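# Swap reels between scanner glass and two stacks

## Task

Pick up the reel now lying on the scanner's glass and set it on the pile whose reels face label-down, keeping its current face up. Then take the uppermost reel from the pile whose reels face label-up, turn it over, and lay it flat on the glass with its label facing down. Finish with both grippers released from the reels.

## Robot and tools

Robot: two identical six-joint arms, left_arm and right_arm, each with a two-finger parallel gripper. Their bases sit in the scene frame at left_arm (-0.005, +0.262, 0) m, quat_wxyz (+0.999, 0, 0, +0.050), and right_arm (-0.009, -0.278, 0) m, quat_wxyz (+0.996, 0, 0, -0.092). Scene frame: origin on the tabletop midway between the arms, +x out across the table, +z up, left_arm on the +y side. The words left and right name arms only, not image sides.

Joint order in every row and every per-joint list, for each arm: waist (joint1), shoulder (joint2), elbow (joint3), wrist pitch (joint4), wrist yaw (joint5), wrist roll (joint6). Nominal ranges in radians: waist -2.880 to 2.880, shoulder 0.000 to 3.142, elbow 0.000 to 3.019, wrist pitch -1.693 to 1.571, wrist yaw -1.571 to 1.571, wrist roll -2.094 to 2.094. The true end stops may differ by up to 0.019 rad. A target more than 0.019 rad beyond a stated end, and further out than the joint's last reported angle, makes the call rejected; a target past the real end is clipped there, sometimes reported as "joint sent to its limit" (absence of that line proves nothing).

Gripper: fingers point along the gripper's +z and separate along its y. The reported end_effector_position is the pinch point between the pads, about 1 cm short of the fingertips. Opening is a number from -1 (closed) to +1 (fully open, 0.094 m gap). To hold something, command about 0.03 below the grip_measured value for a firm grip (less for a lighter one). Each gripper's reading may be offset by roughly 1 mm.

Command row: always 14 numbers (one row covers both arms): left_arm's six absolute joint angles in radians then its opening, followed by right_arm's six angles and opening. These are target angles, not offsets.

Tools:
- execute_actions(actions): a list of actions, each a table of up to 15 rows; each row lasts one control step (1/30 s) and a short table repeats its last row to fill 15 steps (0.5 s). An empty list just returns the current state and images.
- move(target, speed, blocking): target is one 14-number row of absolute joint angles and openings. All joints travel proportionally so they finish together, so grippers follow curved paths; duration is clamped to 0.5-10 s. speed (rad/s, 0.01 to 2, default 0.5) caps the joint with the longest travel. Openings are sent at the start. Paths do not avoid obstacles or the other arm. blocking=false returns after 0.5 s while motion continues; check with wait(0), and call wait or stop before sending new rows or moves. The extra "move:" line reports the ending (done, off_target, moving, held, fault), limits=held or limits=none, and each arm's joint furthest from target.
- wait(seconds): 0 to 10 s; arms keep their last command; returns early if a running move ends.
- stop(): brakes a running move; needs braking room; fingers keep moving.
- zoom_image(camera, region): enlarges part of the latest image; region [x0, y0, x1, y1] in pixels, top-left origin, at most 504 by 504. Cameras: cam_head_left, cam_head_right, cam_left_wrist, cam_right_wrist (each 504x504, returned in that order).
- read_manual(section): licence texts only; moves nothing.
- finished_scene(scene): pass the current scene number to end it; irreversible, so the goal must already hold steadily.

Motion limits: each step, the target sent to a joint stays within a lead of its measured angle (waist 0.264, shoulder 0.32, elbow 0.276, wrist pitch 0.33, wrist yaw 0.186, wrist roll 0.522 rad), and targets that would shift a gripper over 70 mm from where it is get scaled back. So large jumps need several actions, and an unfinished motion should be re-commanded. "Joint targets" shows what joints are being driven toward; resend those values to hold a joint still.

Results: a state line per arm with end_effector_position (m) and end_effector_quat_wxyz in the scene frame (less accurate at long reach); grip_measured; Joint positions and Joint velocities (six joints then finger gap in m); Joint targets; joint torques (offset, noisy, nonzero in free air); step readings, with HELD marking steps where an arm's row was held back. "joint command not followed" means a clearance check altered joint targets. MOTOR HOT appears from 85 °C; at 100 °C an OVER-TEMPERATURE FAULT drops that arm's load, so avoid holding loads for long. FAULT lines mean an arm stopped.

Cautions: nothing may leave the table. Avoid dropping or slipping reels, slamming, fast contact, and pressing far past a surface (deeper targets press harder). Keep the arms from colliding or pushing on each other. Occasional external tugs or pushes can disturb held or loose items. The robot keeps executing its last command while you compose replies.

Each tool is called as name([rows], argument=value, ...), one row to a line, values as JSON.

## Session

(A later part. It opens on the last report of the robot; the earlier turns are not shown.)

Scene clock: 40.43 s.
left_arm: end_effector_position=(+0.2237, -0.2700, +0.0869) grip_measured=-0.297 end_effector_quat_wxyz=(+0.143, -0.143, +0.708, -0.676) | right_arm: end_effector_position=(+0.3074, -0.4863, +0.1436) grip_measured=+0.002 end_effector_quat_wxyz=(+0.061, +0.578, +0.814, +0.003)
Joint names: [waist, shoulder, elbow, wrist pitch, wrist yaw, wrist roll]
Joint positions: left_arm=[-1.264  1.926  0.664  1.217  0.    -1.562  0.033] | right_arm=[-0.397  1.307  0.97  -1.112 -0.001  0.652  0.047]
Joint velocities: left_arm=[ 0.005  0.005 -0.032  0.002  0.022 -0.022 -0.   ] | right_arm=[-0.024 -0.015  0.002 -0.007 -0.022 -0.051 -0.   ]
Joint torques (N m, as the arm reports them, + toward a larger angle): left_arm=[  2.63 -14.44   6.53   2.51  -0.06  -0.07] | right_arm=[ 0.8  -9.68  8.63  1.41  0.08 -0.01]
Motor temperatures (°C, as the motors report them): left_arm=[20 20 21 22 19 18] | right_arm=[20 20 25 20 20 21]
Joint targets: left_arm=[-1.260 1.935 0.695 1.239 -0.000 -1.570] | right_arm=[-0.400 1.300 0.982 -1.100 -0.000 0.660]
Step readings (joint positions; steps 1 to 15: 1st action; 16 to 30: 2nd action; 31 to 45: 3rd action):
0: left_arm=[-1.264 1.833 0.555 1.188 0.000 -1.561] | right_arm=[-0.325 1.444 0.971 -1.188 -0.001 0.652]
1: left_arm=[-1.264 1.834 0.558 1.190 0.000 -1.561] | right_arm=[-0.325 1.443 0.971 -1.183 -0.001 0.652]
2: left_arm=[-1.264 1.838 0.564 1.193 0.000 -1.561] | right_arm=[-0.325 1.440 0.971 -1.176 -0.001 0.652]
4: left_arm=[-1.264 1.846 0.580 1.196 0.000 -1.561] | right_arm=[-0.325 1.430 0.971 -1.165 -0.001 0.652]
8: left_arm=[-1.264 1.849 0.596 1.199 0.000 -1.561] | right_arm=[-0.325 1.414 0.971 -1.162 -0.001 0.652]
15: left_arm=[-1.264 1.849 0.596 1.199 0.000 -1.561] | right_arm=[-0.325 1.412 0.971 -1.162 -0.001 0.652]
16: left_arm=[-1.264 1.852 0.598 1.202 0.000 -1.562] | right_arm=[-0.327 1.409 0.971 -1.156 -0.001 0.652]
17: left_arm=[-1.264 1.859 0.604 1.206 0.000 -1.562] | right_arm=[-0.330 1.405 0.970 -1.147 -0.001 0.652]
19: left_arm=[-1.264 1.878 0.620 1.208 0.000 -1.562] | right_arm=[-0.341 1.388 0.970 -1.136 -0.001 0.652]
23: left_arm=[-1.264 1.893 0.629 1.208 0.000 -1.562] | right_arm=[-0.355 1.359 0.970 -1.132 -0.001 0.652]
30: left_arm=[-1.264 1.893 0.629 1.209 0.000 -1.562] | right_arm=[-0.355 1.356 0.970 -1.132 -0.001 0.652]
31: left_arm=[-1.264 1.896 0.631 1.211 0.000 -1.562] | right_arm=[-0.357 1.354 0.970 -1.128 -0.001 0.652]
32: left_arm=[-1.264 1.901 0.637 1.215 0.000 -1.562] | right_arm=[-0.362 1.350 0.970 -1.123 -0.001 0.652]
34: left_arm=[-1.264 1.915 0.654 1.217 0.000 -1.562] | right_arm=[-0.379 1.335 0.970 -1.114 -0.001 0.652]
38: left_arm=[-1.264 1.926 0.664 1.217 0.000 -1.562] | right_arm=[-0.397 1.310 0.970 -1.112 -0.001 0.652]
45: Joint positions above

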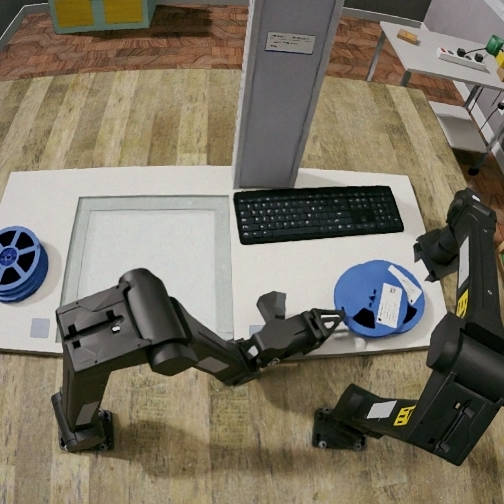

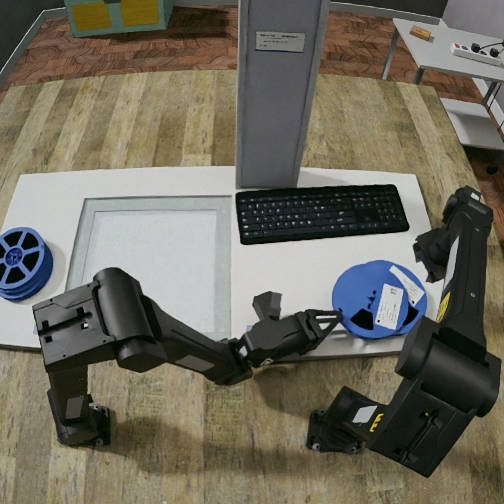

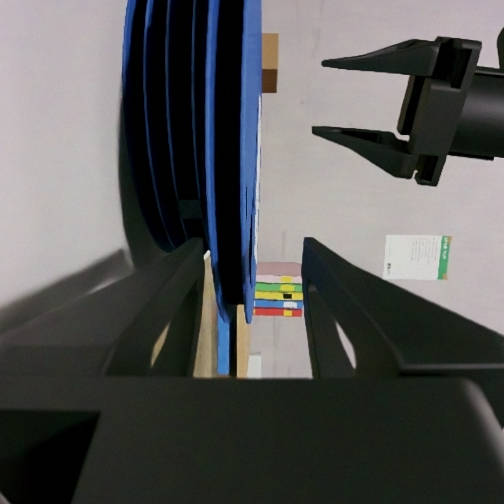

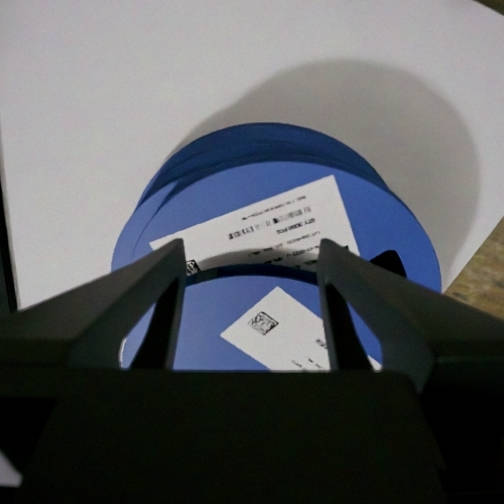

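execute_actions([
  [[-1.26,1.95,0.695,1.239,0,-1.57,-0.3,-0.42,1.25,0.982,-1.1,0,0.66,0]],
  [[-1.26,1.958,0.727,1.19,0,-1.57,-0.3,-0.44,1.2,0.982,-1.1,0,0.66,0]],
  [[-1.26,1.969,0.758,1.165,0,-1.57,-0.3,-0.46,1.15,0.982,-1.1,0,0.66,0]],
])

Scene clock: 42.27 s.
left_arm: end_effector_position=(+0.2318, -0.2889, +0.0804) grip_measured=-0.297 end_effector_quat_wxyz=(+0.141, -0.144, +0.714, -0.671) | right_arm: end_effector_position=(+0.2908, -0.5000, +0.1974) grip_measured=+0.002 end_effector_quat_wxyz=(+0.137, +0.596, +0.792, +0.002)
Joint names: [waist, shoulder, elbow, wrist pitch, wrist yaw, wrist roll]
Joint positions: left_arm=[-1.264  1.957  0.725  1.172  0.    -1.562  0.033] | right_arm=[-0.453  1.156  0.97  -1.111 -0.001  0.653  0.047]
Joint velocities: left_arm=[-0.005 -0.024 -0.012 -0.012 -0.022  0.051  0.   ] | right_arm=[-0.015  0.015 -0.027 -0.002  0.095  0.007  0.   ]
Joint torques (N m, as the arm reports them, + toward a larger angle): left_arm=[  2.65 -14.86   6.97   1.51  -0.06  -0.07] | right_arm=[ 0.58 -7.78  9.2   1.68  0.07 -0.02]
Motor temperatures (°C, as the motors report them): left_arm=[20 20 21 22 19 18] | right_arm=[20 20 26 20 20 21]
Joint targets: left_arm=[-1.260 1.969 0.758 1.165 0.000 -1.570] | right_arm=[-0.460 1.150 0.982 -1.100 -0.000 0.660]
Step readings (joint positions; steps 1 to 15: 1st action; 16 to 30: 2nd action; 31 to 45: 3rd action):
0: left_arm=[-1.264 1.926 0.664 1.217 0.000 -1.562] | right_arm=[-0.397 1.307 0.970 -1.112 -0.001 0.652]
1: left_arm=[-1.264 1.927 0.664 1.218 0.000 -1.562] | right_arm=[-0.398 1.305 0.970 -1.112 -0.001 0.652]
2: left_arm=[-1.264 1.928 0.664 1.218 0.000 -1.562] | right_arm=[-0.400 1.301 0.970 -1.112 -0.001 0.652]
4: left_arm=[-1.264 1.933 0.664 1.218 0.000 -1.562] | right_arm=[-0.405 1.286 0.970 -1.111 -0.001 0.652]
8: left_arm=[-1.264 1.939 0.664 1.218 0.000 -1.562] | right_arm=[-0.411 1.259 0.970 -1.111 -0.001 0.652]
15: left_arm=[-1.264 1.939 0.664 1.218 0.000 -1.562] | right_arm=[-0.411 1.256 0.970 -1.111 -0.001 0.652]
16: left_arm=[-1.264 1.939 0.666 1.215 0.000 -1.562] | right_arm=[-0.413 1.254 0.970 -1.111 -0.001 0.652]
17: left_arm=[-1.264 1.940 0.671 1.208 0.000 -1.562] | right_arm=[-0.416 1.250 0.970 -1.111 -0.001 0.652]
19: left_arm=[-1.264 1.944 0.684 1.200 0.000 -1.562] | right_arm=[-0.424 1.235 0.970 -1.111 -0.001 0.652]
23: left_arm=[-1.264 1.946 0.695 1.198 0.000 -1.562] | right_arm=[-0.433 1.209 0.970 -1.111 -0.001 0.653]
30: left_arm=[-1.264 1.946 0.695 1.198 0.000 -1.562] | right_arm=[-0.433 1.206 0.970 -1.111 -0.001 0.653]
31: left_arm=[-1.264 1.947 0.698 1.193 0.000 -1.562] | right_arm=[-0.434 1.204 0.970 -1.111 -0.001 0.653]
32: left_arm=[-1.264 1.948 0.703 1.185 0.000 -1.562] | right_arm=[-0.437 1.200 0.970 -1.111 -0.001 0.653]
34: left_arm=[-1.264 1.954 0.715 1.176 0.000 -1.562] | right_arm=[-0.445 1.185 0.970 -1.111 -0.001 0.653]
38: left_arm=[-1.264 1.957 0.725 1.173 0.000 -1.562] | right_arm=[-0.453 1.159 0.970 -1.111 -0.001 0.653]
45: Joint positions above

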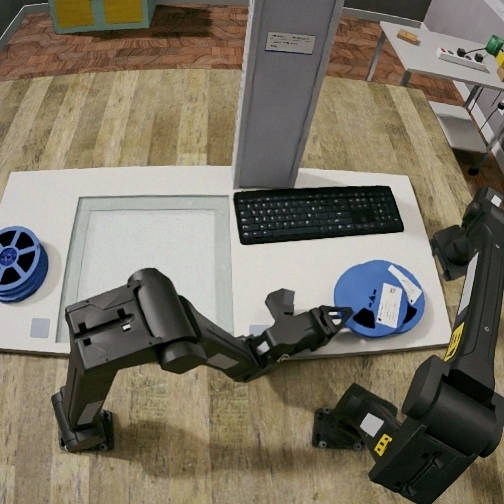

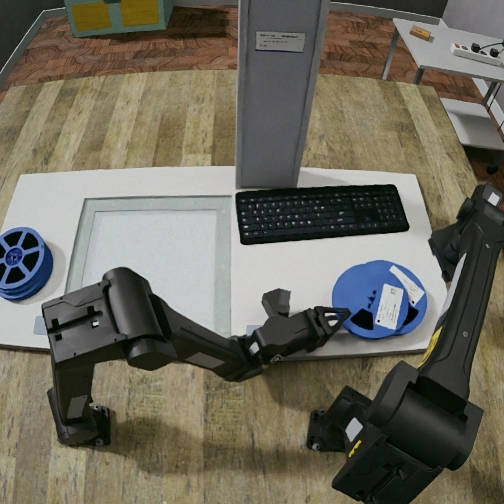

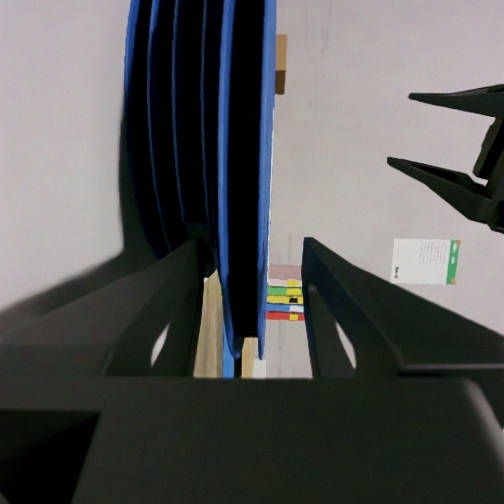

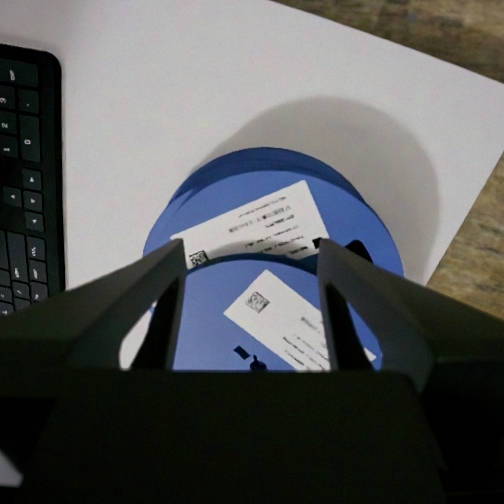

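Advance ~17 mm more, then close.

execute_actions([
  [[-1.26,1.98,0.783,1.15,0,-1.57,-0.3,-0.48,1.1,0.982,-1.1,0,0.66,0]],
  [[-1.26,1.99,0.808,1.135,0,-1.57,-0.3,-0.5,1.05,0.982,-1.1,0,0.66,0]],
  [[-1.26,1.99,0.808,1.135,0,-1.57,-0.65,-0.5,1.05,0.982,-1.1,0,0.66,0]],
  [[-1.26,1.99,0.808,1.135,0,-1.57,-0.8,-0.5,1.05,0.982,-1.1,0,0.66,0]],
])

Scene clock: 44.47 s.
left_arm: end_effector_position=(+0.2396, -0.3071, +0.0840) grip_measured=-0.770 end_effector_quat_wxyz=(+0.141, -0.144, +0.710, -0.675) | right_arm: end_effector_position=(+0.2751, -0.5064, +0.2324) grip_measured=+0.002 end_effector_quat_wxyz=(+0.187, +0.606, +0.773, -0.002)
Joint names: [waist, shoulder, elbow, wrist pitch, wrist yaw, wrist roll]
Joint positions: left_arm=[-1.264  1.977  0.781  1.147  0.    -1.564  0.011] | right_arm=[-0.492  1.055  0.97  -1.111 -0.001  0.653  0.047]
Joint velocities: left_arm=[-0.005 -0.005 -0.002 -0.012  0.037  0.022 -0.001] | right_arm=[-0.015  0.005  0.007 -0.007  0.022  0.037 -0.001]
Joint torques (N m, as the arm reports them, + toward a larger angle): left_arm=[  2.67 -15.37   6.69   1.34  -0.06  -0.05] | right_arm=[ 0.58 -6.31  9.44  1.89  0.07 -0.03]
Motor temperatures (°C, as the motors report them): left_arm=[20 20 21 22 19 18] | right_arm=[20 20 26 20 20 21]
Joint targets: left_arm=[-1.260 1.990 0.808 1.135 0.000 -1.570] | right_arm=[-0.500 1.050 0.982 -1.100 -0.000 0.660]
Step readings (joint positions; steps 1 to 15: 1st action; 16 to 30: 2nd action; 31 to 45: 3rd action; 46 to 60: 4th action):
0: left_arm=[-1.264 1.957 0.725 1.172 0.000 -1.562] | right_arm=[-0.453 1.156 0.970 -1.111 -0.001 0.653]
1: left_arm=[-1.264 1.957 0.726 1.170 0.000 -1.562] | right_arm=[-0.453 1.153 0.970 -1.111 -0.001 0.653]
2: left_arm=[-1.264 1.959 0.730 1.165 0.000 -1.562] | right_arm=[-0.456 1.149 0.970 -1.111 -0.001 0.653]
4: left_arm=[-1.264 1.964 0.741 1.159 0.000 -1.562] | right_arm=[-0.465 1.135 0.970 -1.111 -0.001 0.653]
8: left_arm=[-1.264 1.968 0.748 1.157 0.000 -1.562] | right_arm=[-0.473 1.108 0.970 -1.111 -0.001 0.653]
15: left_arm=[-1.264 1.968 0.748 1.157 0.000 -1.562] | right_arm=[-0.473 1.105 0.970 -1.111 -0.001 0.653]
16: left_arm=[-1.264 1.968 0.750 1.155 0.000 -1.562] | right_arm=[-0.474 1.103 0.970 -1.111 -0.001 0.653]
17: left_arm=[-1.264 1.970 0.754 1.150 0.000 -1.562] | right_arm=[-0.476 1.099 0.970 -1.111 -0.001 0.653]
19: left_arm=[-1.264 1.975 0.765 1.144 0.000 -1.562] | right_arm=[-0.485 1.084 0.970 -1.111 -0.001 0.653]
23: left_arm=[-1.264 1.978 0.772 1.142 0.000 -1.562] | right_arm=[-0.492 1.058 0.970 -1.111 -0.001 0.653]
30: left_arm=[-1.264 1.978 0.772 1.142 0.000 -1.562] | right_arm=[-0.492 1.055 0.970 -1.111 -0.001 0.653]
31: left_arm=[-1.264 1.978 0.772 1.142 0.000 -1.562] | right_arm=[-0.492 1.055 0.970 -1.111 -0.001 0.653]
32: left_arm=[-1.264 1.978 0.772 1.142 0.000 -1.562] | right_arm=[-0.492 1.055 0.970 -1.111 -0.001 0.653]
34: left_arm=[-1.264 1.978 0.772 1.142 0.000 -1.562] | right_arm=[-0.492 1.055 0.970 -1.111 -0.001 0.653]
38: left_arm=[-1.264 1.978 0.772 1.142 0.000 -1.562] | right_arm=[-0.492 1.055 0.970 -1.111 -0.001 0.653]
45: left_arm=[-1.264 1.978 0.772 1.142 0.000 -1.562] | right_arm=[-0.492 1.055 0.970 -1.111 -0.001 0.653]
46: left_arm=[-1.264 1.978 0.772 1.142 0.000 -1.562] | right_arm=[-0.492 1.055 0.970 -1.111 -0.001 0.653]
47: left_arm=[-1.264 1.978 0.774 1.148 0.000 -1.564] | right_arm=[-0.492 1.055 0.970 -1.111 -0.001 0.653]
49: left_arm=[-1.264 1.977 0.781 1.148 0.000 -1.564] | right_arm=[-0.492 1.055 0.970 -1.111 -0.001 0.653]
53: left_arm=[-1.264 1.977 0.781 1.147 0.000 -1.564] | right_arm=[-0.492 1.055 0.970 -1.111 -0.001 0.653]
60: Joint positions above

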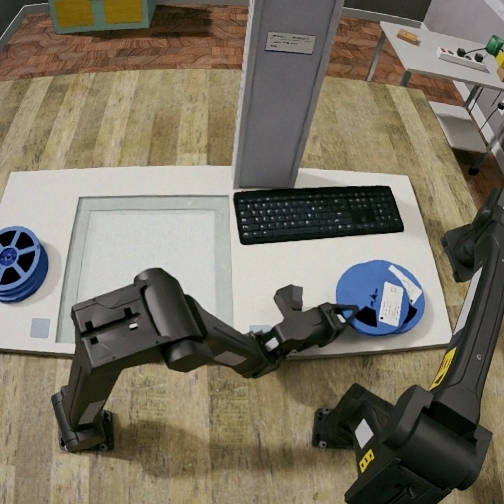

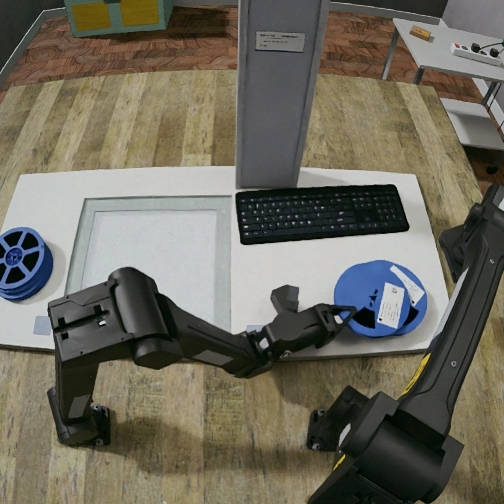

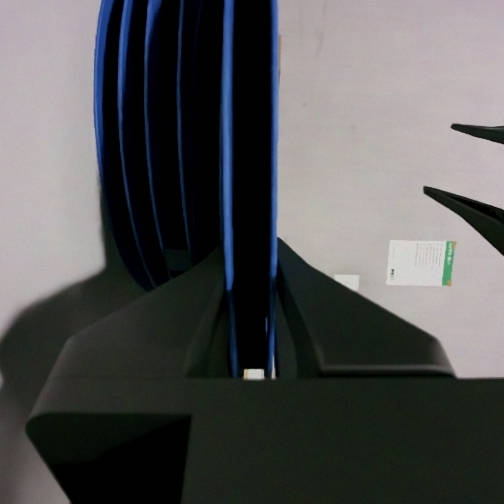

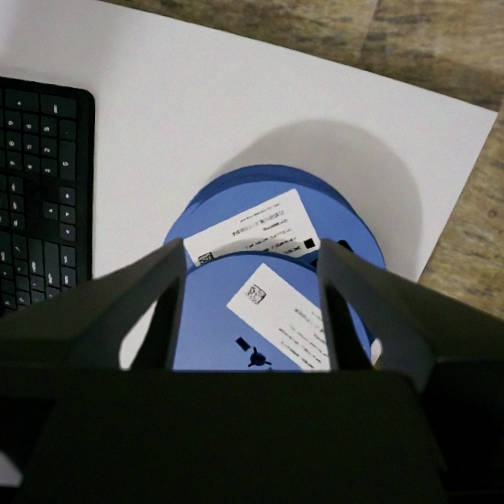

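execute_actions([
  [[-1.26,1.95,0.808,1.15,0,-1.57,-0.81,-0.55,1.0,0.982,-1.1,0,0.66,0]],
  [[-1.26,1.93,0.808,1.15,0,-1.57,-0.81,-0.6,1.0,0.982,-1.1,0,0.66,0]],
])

move(target=[-0.908,1.505,0.35,1.2,0,-1.57,-0.81,-0.6,1.0,0.982,-1.1,0,0.66,0], speed=0.3)

move(target=[-0.908,1.505,0.35,1.2,0,1.58,-0.81,-0.6,1.0,1.1,-1.1,0,0.0,0.66], speed=1.0)

Scene clock: 45.83 s.
left_arm: end_effector_position=(+0.2398, -0.3075, +0.0895) grip_measured=-0.770 end_effector_quat_wxyz=(+0.142, -0.143, +0.707, -0.678) | right_arm: end_effector_position=(+0.2457, -0.5309, +0.2496) grip_measured=+0.002 end_effector_quat_wxyz=(+0.211, +0.642, +0.737, -0.013)
Joint names: [waist, shoulder, elbow, wrist pitch, wrist yaw, wrist roll]
Joint positions: left_arm=[-1.264  1.968  0.781  1.147  0.    -1.564  0.011] | right_arm=[-0.597  1.004  0.97  -1.111 -0.001  0.653  0.047]
Joint velocities: left_arm=[ 0.015 -0.005 -0.022  0.002 -0.037  0.037  0.   ] | right_arm=[-0.005 -0.015 -0.012 -0.002  0.066  0.037 -0.001]
Joint torques (N m, as the arm reports them, + toward a larger angle): left_arm=[  2.64 -20.18   6.71   1.85  -0.06  -0.05] | right_arm=[ 0.86 -5.57  9.52  1.99  0.07 -0.03]
Motor temperatures (°C, as the motors report them): left_arm=[20 20 21 22 19 18] | right_arm=[20 20 26 20 20 21]
Joint targets: left_arm=[-1.260 1.930 0.808 1.150 0.000 -1.570] | right_arm=[-0.600 1.000 0.982 -1.100 -0.000 0.660]
Step readings (joint positions; steps 1 to 15: 1st action; 16 to 30: 2nd action):
0: left_arm=[-1.264 1.977 0.781 1.147 0.000 -1.564] | right_arm=[-0.492 1.055 0.970 -1.111 -0.001 0.653]
1: left_arm=[-1.264 1.977 0.781 1.147 0.000 -1.564] | right_arm=[-0.496 1.053 0.970 -1.111 -0.002 0.653]
2: left_arm=[-1.264 1.976 0.781 1.147 0.000 -1.564] | right_arm=[-0.504 1.049 0.970 -1.111 -0.002 0.653]
4: left_arm=[-1.264 1.976 0.781 1.147 0.000 -1.564] | right_arm=[-0.528 1.034 0.970 -1.111 -0.002 0.653]
8: left_arm=[-1.264 1.976 0.781 1.147 0.000 -1.564] | right_arm=[-0.548 1.007 0.970 -1.111 -0.001 0.653]
15: left_arm=[-1.264 1.976 0.781 1.147 0.000 -1.564] | right_arm=[-0.548 1.004 0.970 -1.111 -0.001 0.653]
16: left_arm=[-1.264 1.975 0.781 1.147 0.000 -1.564] | right_arm=[-0.551 1.004 0.970 -1.111 -0.001 0.653]
17: left_arm=[-1.264 1.973 0.781 1.147 0.000 -1.564] | right_arm=[-0.559 1.004 0.970 -1.111 -0.001 0.653]
19: left_arm=[-1.264 1.970 0.781 1.147 0.000 -1.564] | right_arm=[-0.580 1.004 0.970 -1.111 -0.001 0.653]
23: left_arm=[-1.264 1.968 0.781 1.147 0.000 -1.564] | right_arm=[-0.597 1.004 0.970 -1.111 -0.001 0.653]
30: Joint positions above

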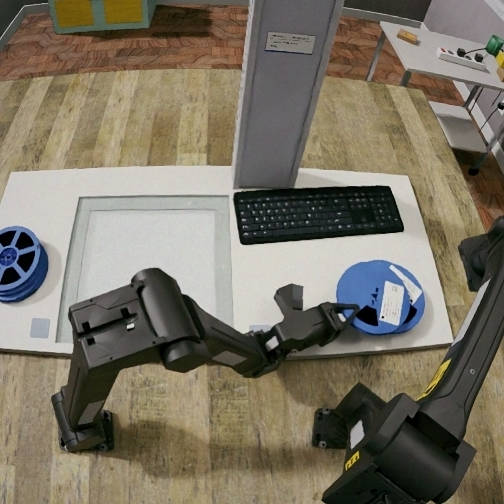

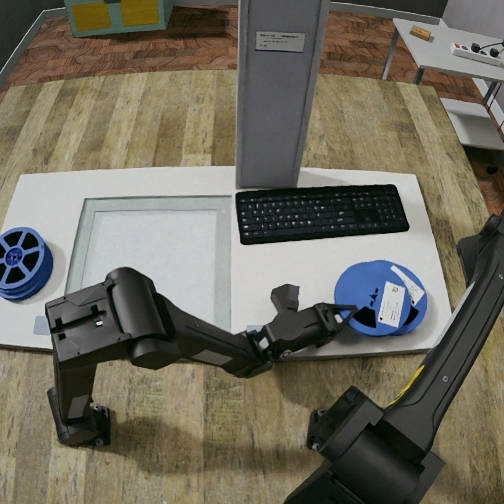

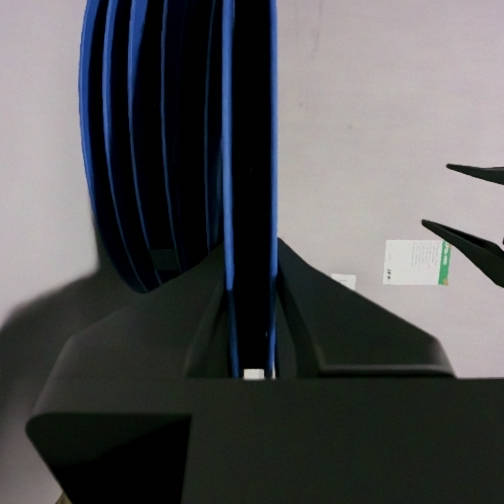

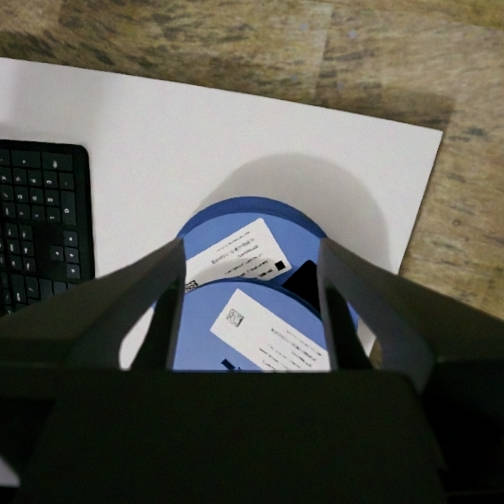

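Scene clock: 47.77 s.
left_arm: end_effector_position=(+0.3143, -0.0741, +0.1542) grip_measured=-0.770 end_effector_quat_wxyz=(+0.262, -0.262, +0.663, -0.651) | right_arm: end_effector_position=(+0.2457, -0.5309, +0.2496) grip_measured=+0.002 end_effector_quat_wxyz=(+0.211, +0.642, +0.737, -0.013)
Joint names: [waist, shoulder, elbow, wrist pitch, wrist yaw, wrist roll]
Joint positions: left_arm=[-0.91   1.527  0.344  1.167  0.001 -1.564  0.011] | right_arm=[-0.597  1.004  0.97  -1.111 -0.001  0.653  0.047]
Joint velocities: left_arm=[-0.005 -0.015  0.002 -0.007  0.051  0.037  0.   ] | right_arm=[ 0.005  0.005  0.007  0.002  0.022  0.007 -0.001]
Joint torques (N m, as the arm reports them, + toward a larger angle): left_arm=[  2.8  -11.52   5.31   2.89  -0.14  -0.05] | right_arm=[ 0.86 -5.52  9.54  1.98  0.07 -0.03]
Motor temperatures (°C, as the motors report them): left_arm=[20 20 21 22 19 18] | right_arm=[20 20 26 20 20 21]
Joint targets: left_arm=[-0.908 1.505 0.350 1.200 0.000 -1.570] | right_arm=[-0.600 1.000 0.982 -1.100 -0.000 0.660]
move: off_target (left_arm); limits=none; left_arm: farthest joint: the wrist pitch, 0.033 radians from its target (0.053 radians at the start); right_arm: farthest joint: the elbow, 0.012 radians from its target (0.012 radians at the start)

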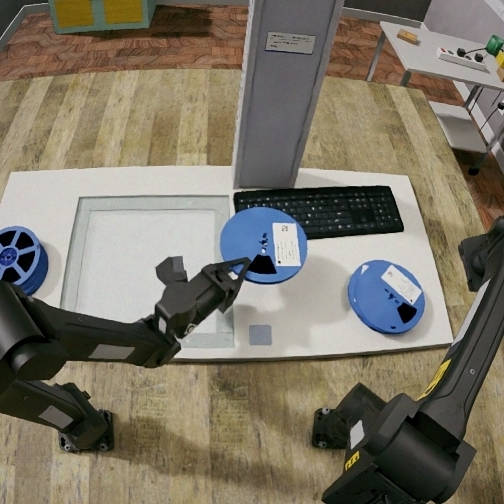

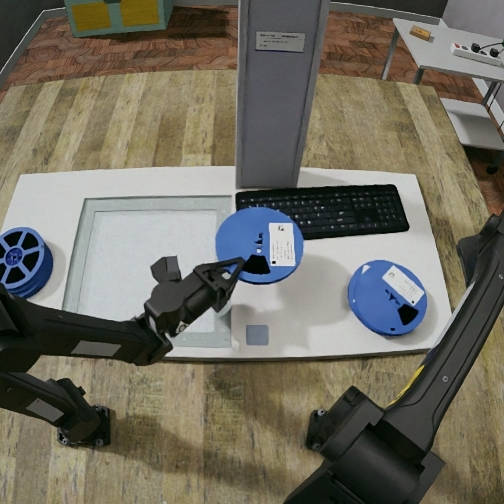

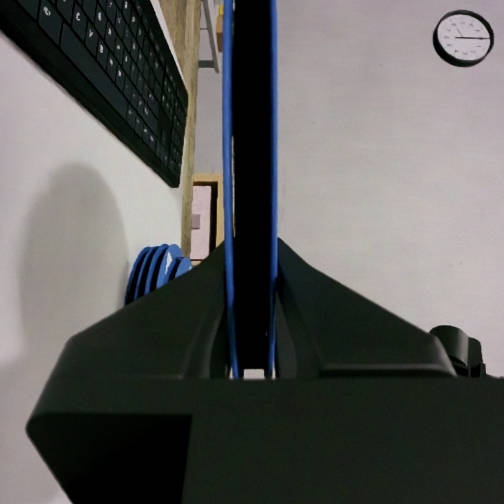

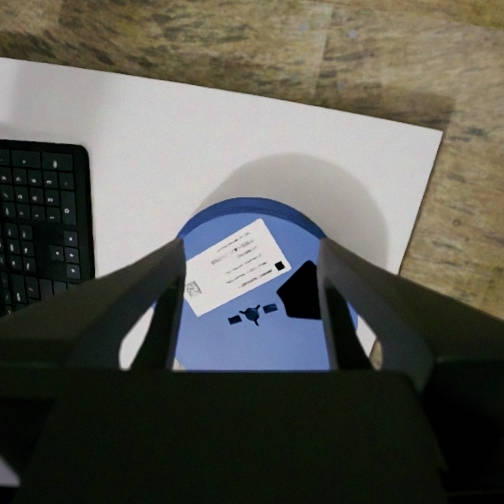

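Scene clock: 51.87 s.
left_arm: end_effector_position=(+0.3143, -0.0741, +0.1539) grip_measured=-0.771 end_effector_quat_wxyz=(+0.651, +0.662, +0.264, +0.260) | right_arm: end_effector_position=(+0.2586, -0.5437, +0.2912) grip_measured=+0.658 end_effector_quat_wxyz=(+0.234, +0.372, +0.893, -0.095)
Joint names: [waist, shoulder, elbow, wrist pitch, wrist yaw, wrist roll]
Joint positions: left_arm=[-0.91   1.527  0.344  1.166  0.001  1.571  0.011] | right_arm=[-0.597  1.004  1.055 -1.111 -0.001  0.008  0.078]
Joint velocities: left_arm=[-0.015  0.005 -0.007  0.002  0.051 -0.037  0.   ] | right_arm=[ 0.005 -0.005 -0.002 -0.002  0.037 -0.037 -0.001]
Joint torques (N m, as the arm reports them, + toward a larger angle): left_arm=[  2.42 -11.63   5.31   2.98  -0.1   -0.11] | right_arm=[ 0.88 -5.71 12.32  2.17  0.02 -0.17]
Motor temperatures (°C, as the motors report them): left_arm=[20 20 21 22 19 18] | right_arm=[20 20 27 20 20 21]
Joint targets: left_arm=[-0.908 1.505 0.350 1.200 -0.000 1.580] | right_arm=[-0.600 1.000 1.100 -1.100 0.000 -0.000]
move: off_target (left_arm, right_arm); limits=none; left_arm: farthest joint: the wrist pitch, 0.034 radians from its target (0.033 radians at the start); right_arm: farthest joint: the elbow, 0.045 radians from its target (0.130 radians at the start)

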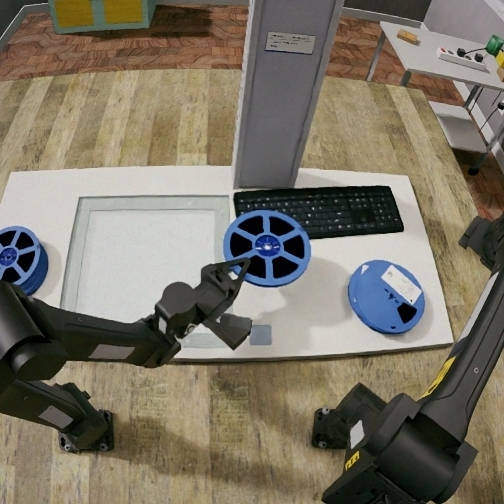

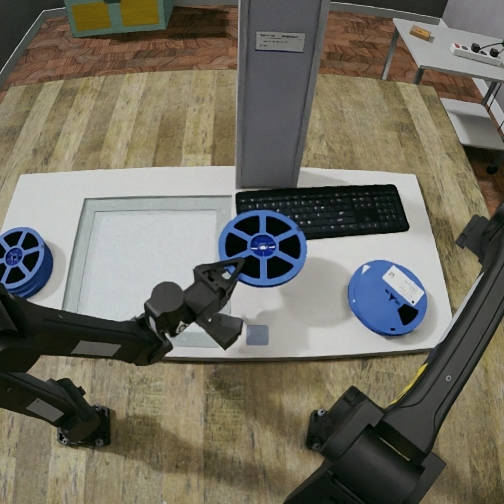

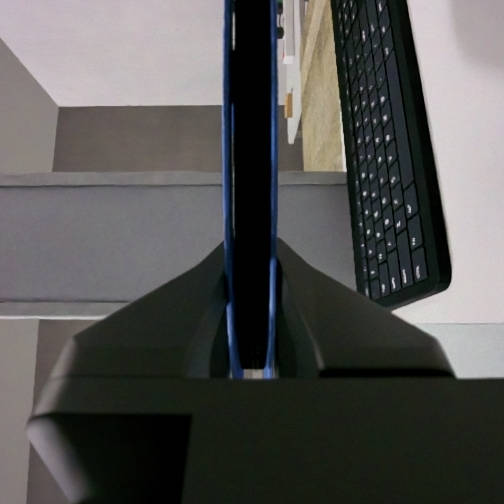

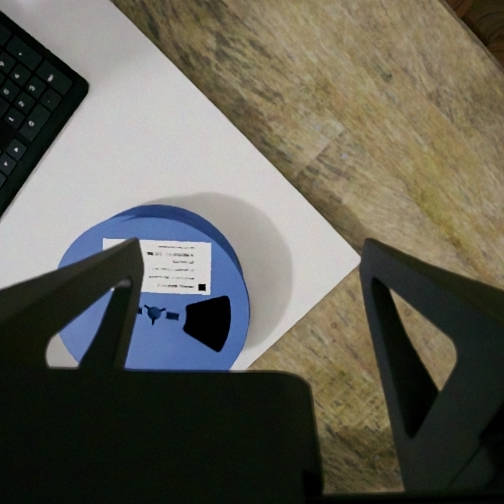

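move(target=[-0.908,1.505,0.35,1.21,0,1.58,-0.81,0.44,1.405,1.295,-1.437,0,-0.19,0.66], speed=0.6)

Scene clock: 54.37 s.
left_arm: end_effector_position=(+0.3143, -0.0741, +0.1563) grip_measured=-0.771 end_effector_quat_wxyz=(+0.654, +0.659, +0.263, +0.262) | right_arm: end_effector_position=(+0.3775, -0.1740, +0.2184) grip_measured=+0.658 end_effector_quat_wxyz=(+0.005, -0.220, +0.975, +0.000)
Joint names: [waist, shoulder, elbow, wrist pitch, wrist yaw, wrist roll]
Joint positions: left_arm=[-0.91   1.527  0.344  1.176  0.001  1.572  0.011] | right_arm=[ 0.448  1.386  1.253 -1.426 -0.    -0.181  0.078]
Joint velocities: left_arm=[-0.005 -0.005 -0.007 -0.002 -0.037 -0.007  0.   ] | right_arm=[ 0.005 -0.015 -0.007 -0.002 -0.051  0.022 -0.   ]
Joint torques (N m, as the arm reports them, + toward a larger angle): left_arm=[  2.36 -11.58   5.3    2.98  -0.11  -0.09] | right_arm=[ 0.67 -9.21 11.28  0.05 -0.01 -0.17]
Motor temperatures (°C, as the motors report them): left_arm=[20 20 21 22 19 18] | right_arm=[20 20 28 20 20 21]
Joint targets: left_arm=[-0.908 1.505 0.350 1.210 0.000 1.580] | right_arm=[0.440 1.405 1.295 -1.437 0.000 -0.190]
move: off_target (left_arm, right_arm); limits=none; left_arm: farthest joint: the wrist pitch, 0.034 radians from its target (0.044 radians at the start); right_arm: farthest joint: the elbow, 0.042 radians from its target (0.240 radians at the start)

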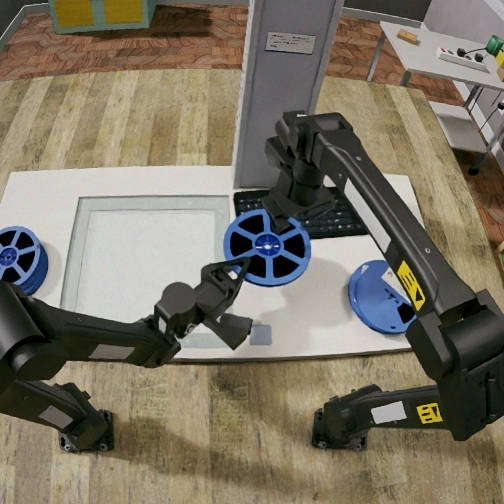

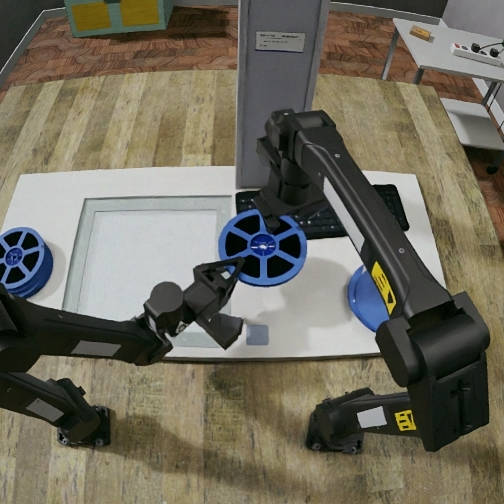

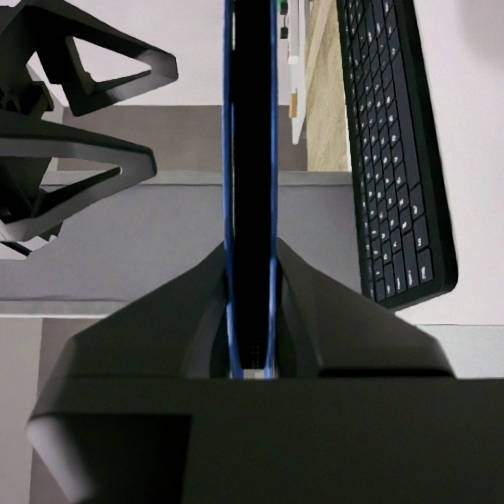

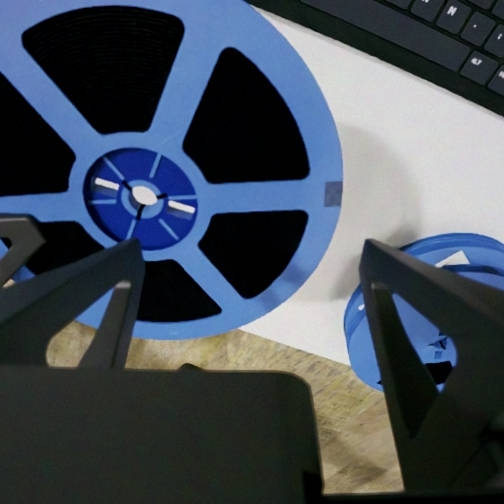

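move(target=[-0.908,1.505,0.35,1.21,0,1.58,-0.81,0.419,1.31,1.121,-1.352,0,0.303,0.66], speed=0.4)

Scene clock: 56.73 s.
left_arm: end_effector_position=(+0.3143, -0.0741, +0.1563) grip_measured=-0.771 end_effector_quat_wxyz=(+0.654, +0.659, +0.263, +0.262) | right_arm: end_effector_position=(+0.3506, -0.1882, +0.1899) grip_measured=+0.658 end_effector_quat_wxyz=(-0.000, +0.025, +1.000, +0.000)
Joint names: [waist, shoulder, elbow, wrist pitch, wrist yaw, wrist roll]
Joint positions: left_arm=[-0.91   1.527  0.344  1.176  0.001  1.572  0.011] | right_arm=[ 0.429  1.329  1.121 -1.364 -0.     0.295  0.078]
Joint velocities: left_arm=[-0.015  0.005  0.012  0.002 -0.051 -0.007  0.001] | right_arm=[-0.005  0.015  0.002 -0.007 -0.007 -0.022 -0.   ]
Joint torques (N m, as the arm reports them, + toward a larger angle): left_arm=[  2.42 -11.68   5.3    2.97  -0.11  -0.09] | right_arm=[  0.4  -11.37   7.79   1.13   0.02  -0.01]
Motor temperatures (°C, as the motors report them): left_arm=[20 20 21 23 19 18] | right_arm=[20 20 27 20 20 21]
Joint targets: left_arm=[-0.908 1.505 0.350 1.210 -0.000 1.580] | right_arm=[0.419 1.310 1.121 -1.352 0.000 0.303]
move: off_target (left_arm); limits=none; left_arm: farthest joint: the wrist pitch, 0.034 radians from its target (0.034 radians at the start); right_arm: farthest joint: the shoulder, 0.019 radians from its target (0.076 radians at the start)

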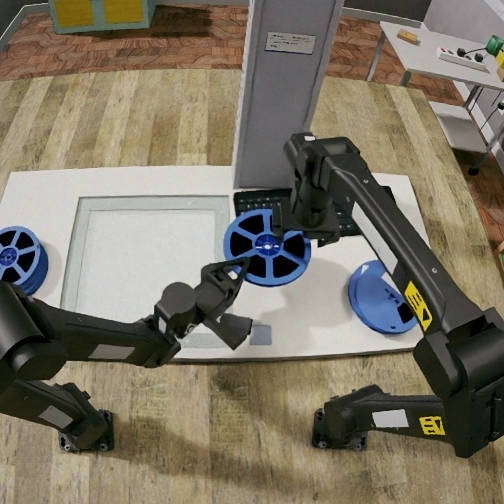

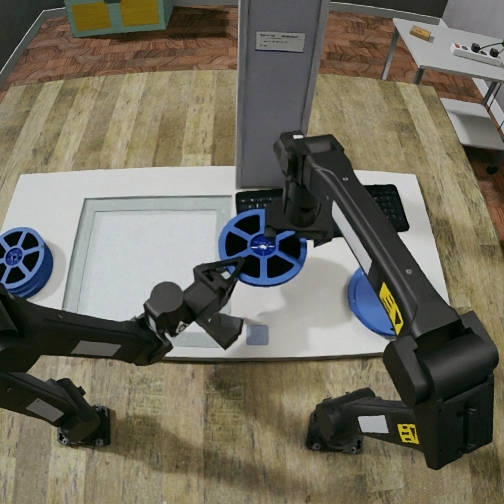

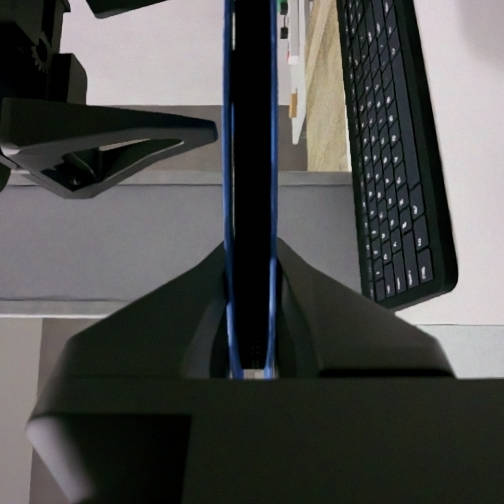

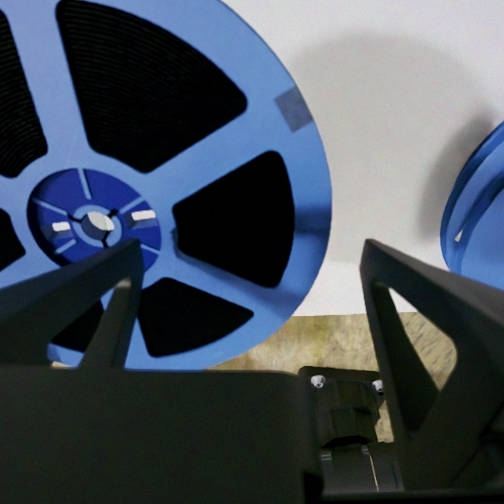

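execute_actions([
  [[-0.908,1.505,0.35,1.21,0,1.58,-0.81,0.44,1.36,1.121,-1.338,0,0.303,0.68]],
  [[-0.908,1.505,0.35,1.21,0,1.58,-0.81,0.44,1.372,1.121,-1.338,0,0.303,0.68]],
])

Scene clock: 58.10 s.
left_arm: end_effector_position=(+0.3143, -0.0741, +0.1563) grip_measured=-0.771 end_effector_quat_wxyz=(+0.654, +0.659, +0.263, +0.262) | right_arm: end_effector_position=(+0.3551, -0.1871, +0.1827) grip_measured=+0.678 end_effector_quat_wxyz=(-0.003, +0.025, +1.000, -0.001)
Joint names: [waist, shoulder, elbow, wrist pitch, wrist yaw, wrist roll]
Joint positions: left_arm=[-0.91   1.527  0.344  1.176  0.001  1.572  0.011] | right_arm=[ 0.429  1.349  1.121 -1.35  -0.     0.295  0.079]
Joint velocities: left_arm=[-0.005  0.005 -0.002 -0.017 -0.051 -0.037 -0.001] | right_arm=[-0.005 -0.024  0.007 -0.017 -0.051 -0.037 -0.001]
Joint torques (N m, as the arm reports them, + toward a larger angle): left_arm=[  2.38 -11.56   5.31   2.97  -0.11  -0.08] | right_arm=[ 1.8  -8.01  7.74  1.13  0.02  0.  ]
Motor temperatures (°C, as the motors report them): left_arm=[20 20 21 23 19 18] | right_arm=[20 20 27 20 20 21]
Joint targets: left_arm=[-0.908 1.505 0.350 1.210 0.000 1.580] | right_arm=[0.440 1.372 1.121 -1.338 0.000 0.303]
Step readings (joint positions; steps 1 to 15: 1st action; 16 to 30: 2nd action):
0: left_arm=[-0.910 1.527 0.344 1.176 0.001 1.572] | right_arm=[0.429 1.329 1.121 -1.364 -0.000 0.295]
1: left_arm=[-0.910 1.527 0.344 1.176 0.001 1.572] | right_arm=[0.429 1.329 1.121 -1.361 -0.000 0.295]
2: left_arm=[-0.910 1.527 0.344 1.176 0.001 1.572] | right_arm=[0.429 1.330 1.121 -1.357 -0.000 0.295]
4: left_arm=[-0.910 1.527 0.344 1.176 0.001 1.572] | right_arm=[0.429 1.332 1.121 -1.352 -0.000 0.295]
8: left_arm=[-0.910 1.527 0.344 1.176 0.001 1.572] | right_arm=[0.429 1.336 1.121 -1.350 -0.000 0.295]
15: left_arm=[-0.910 1.527 0.344 1.176 0.001 1.572] | right_arm=[0.429 1.336 1.121 -1.350 -0.000 0.295]
16: left_arm=[-0.910 1.527 0.344 1.176 0.001 1.572] | right_arm=[0.429 1.337 1.121 -1.350 -0.000 0.295]
17: left_arm=[-0.910 1.527 0.344 1.176 0.001 1.572] | right_arm=[0.429 1.338 1.121 -1.350 -0.000 0.295]
19: left_arm=[-0.910 1.527 0.344 1.176 0.001 1.572] | right_arm=[0.429 1.342 1.121 -1.350 -0.000 0.295]
23: left_arm=[-0.910 1.527 0.344 1.176 0.001 1.572] | right_arm=[0.429 1.349 1.121 -1.350 -0.000 0.295]
30: Joint positions above

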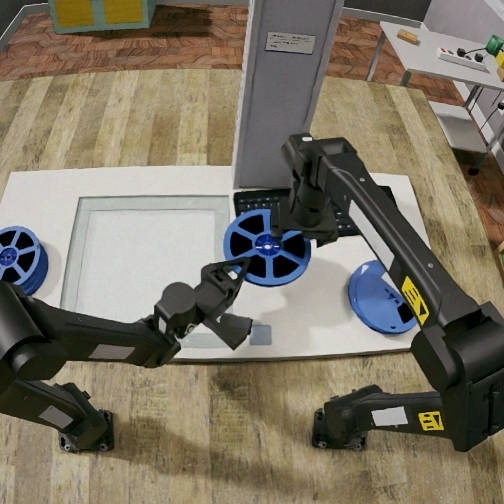

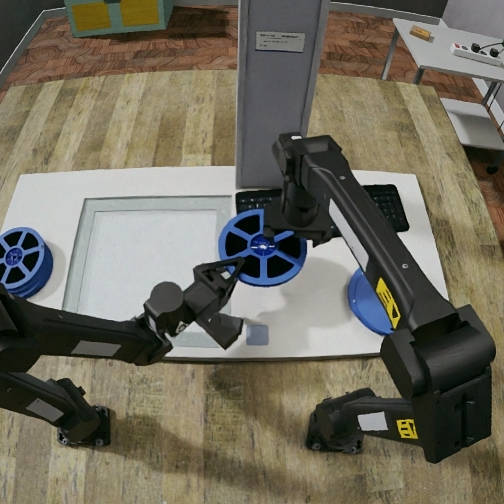

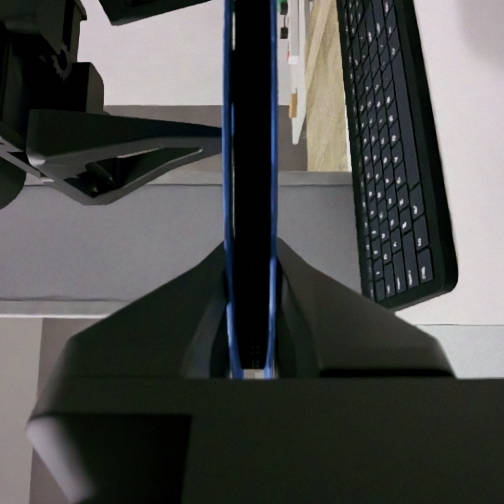

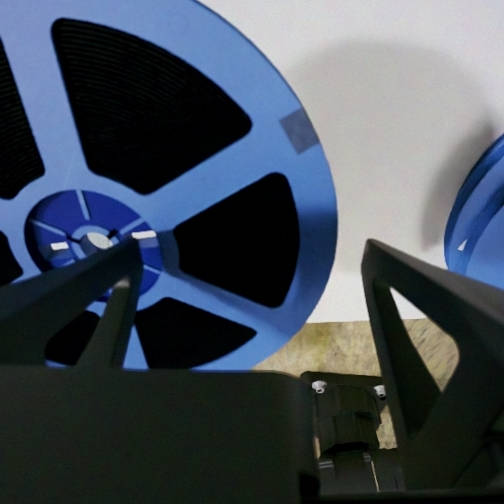

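Well aligned. Descend.

execute_actions([
  [[-0.908,1.505,0.35,1.21,0,1.58,-0.81,0.435,1.385,1.121,-1.345,0,0.303,0.68]],
  [[-0.908,1.505,0.35,1.21,0,1.58,-0.81,0.435,1.397,1.121,-1.35,0,0.303,0.68]],
  [[-0.908,1.505,0.35,1.21,0,1.58,-0.81,0.435,1.407,1.121,-1.36,0,0.303,0.68]],
])

Scene clock: 60.50 s.
left_arm: end_effector_position=(+0.3136, -0.0734, +0.1553) grip_measured=-0.771 end_effector_quat_wxyz=(+0.653, +0.660, +0.263, +0.262) | right_arm: end_effector_position=(+0.3559, -0.1867, +0.1739) grip_measured=+0.678 end_effector_quat_wxyz=(-0.016, +0.025, +1.000, -0.004)
Joint names: [waist, shoulder, elbow, wrist pitch, wrist yaw, wrist roll]
Joint positions: left_arm=[-0.91   1.527  0.342  1.176  0.001  1.573  0.011] | right_arm=[ 0.429  1.374  1.121 -1.351 -0.001  0.295  0.079]
Joint velocities: left_arm=[-0.005  0.005 -0.002  0.017 -0.11  -0.022 -0.   ] | right_arm=[-0.005  0.015 -0.007  0.012 -0.022 -0.022  0.   ]
Joint torques (N m, as the arm reports them, + toward a larger angle): left_arm=[  2.38 -11.7    5.47   2.96  -0.11  -0.11] | right_arm=[ 1.47 -7.57  7.62  0.    0.06  0.  ]
Motor temperatures (°C, as the motors report them): left_arm=[20 20 20 23 19 18] | right_arm=[20 20 27 20 20 21]
Joint targets: left_arm=[-0.908 1.505 0.350 1.210 0.000 1.580] | right_arm=[0.435 1.407 1.121 -1.360 0.000 0.303]
Step readings (joint positions; steps 1 to 15: 1st action; 16 to 30: 2nd action; 31 to 45: 3rd action):
0: left_arm=[-0.910 1.527 0.344 1.176 0.001 1.572] | right_arm=[0.429 1.349 1.121 -1.350 -0.000 0.295]
1: left_arm=[-0.910 1.527 0.344 1.176 0.001 1.572] | right_arm=[0.429 1.350 1.121 -1.350 -0.000 0.295]
2: left_arm=[-0.910 1.527 0.344 1.176 0.001 1.572] | right_arm=[0.429 1.351 1.121 -1.350 -0.000 0.295]
4: left_arm=[-0.910 1.527 0.344 1.176 0.001 1.572] | right_arm=[0.429 1.355 1.121 -1.350 -0.000 0.295]
8: left_arm=[-0.910 1.527 0.344 1.176 0.001 1.572] | right_arm=[0.429 1.362 1.121 -1.350 -0.000 0.295]
15: left_arm=[-0.910 1.527 0.344 1.176 0.001 1.572] | right_arm=[0.429 1.362 1.121 -1.350 -0.000 0.295]
16: left_arm=[-0.910 1.527 0.344 1.176 0.001 1.572] | right_arm=[0.429 1.362 1.121 -1.350 -0.000 0.295]
17: left_arm=[-0.910 1.527 0.344 1.176 0.001 1.572] | right_arm=[0.429 1.364 1.121 -1.350 -0.000 0.295]
19: left_arm=[-0.910 1.527 0.344 1.176 0.001 1.572] | right_arm=[0.429 1.367 1.121 -1.350 -0.000 0.295]
23: left_arm=[-0.910 1.527 0.344 1.176 0.001 1.573] | right_arm=[0.429 1.370 1.121 -1.350 -0.001 0.295]
30: left_arm=[-0.910 1.527 0.344 1.176 0.001 1.573] | right_arm=[0.429 1.370 1.121 -1.350 -0.001 0.295]
31: left_arm=[-0.910 1.527 0.344 1.176 0.001 1.573] | right_arm=[0.429 1.371 1.121 -1.350 -0.001 0.295]
32: left_arm=[-0.910 1.527 0.344 1.176 0.001 1.573] | right_arm=[0.429 1.372 1.121 -1.350 -0.001 0.295]
34: left_arm=[-0.910 1.527 0.343 1.176 0.001 1.573] | right_arm=[0.429 1.373 1.121 -1.350 -0.001 0.295]
38: left_arm=[-0.910 1.527 0.342 1.176 0.001 1.573] | right_arm=[0.429 1.374 1.121 -1.351 -0.001 0.295]
45: Joint positions above

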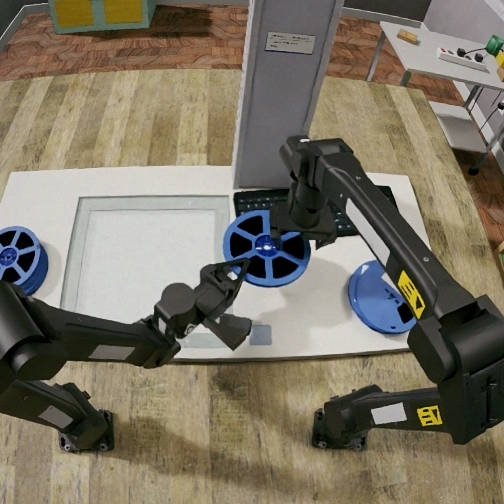

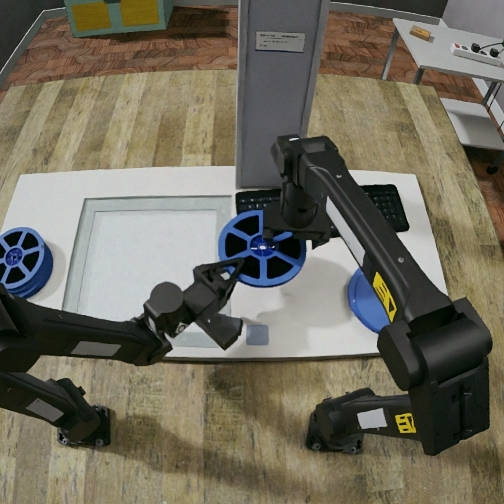

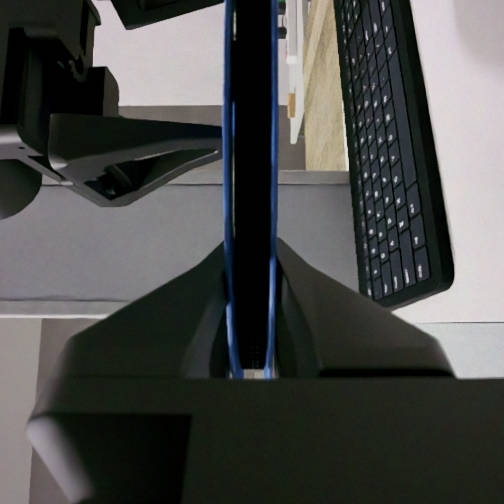

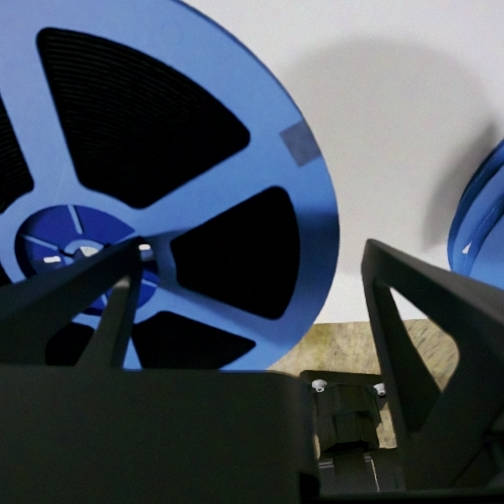

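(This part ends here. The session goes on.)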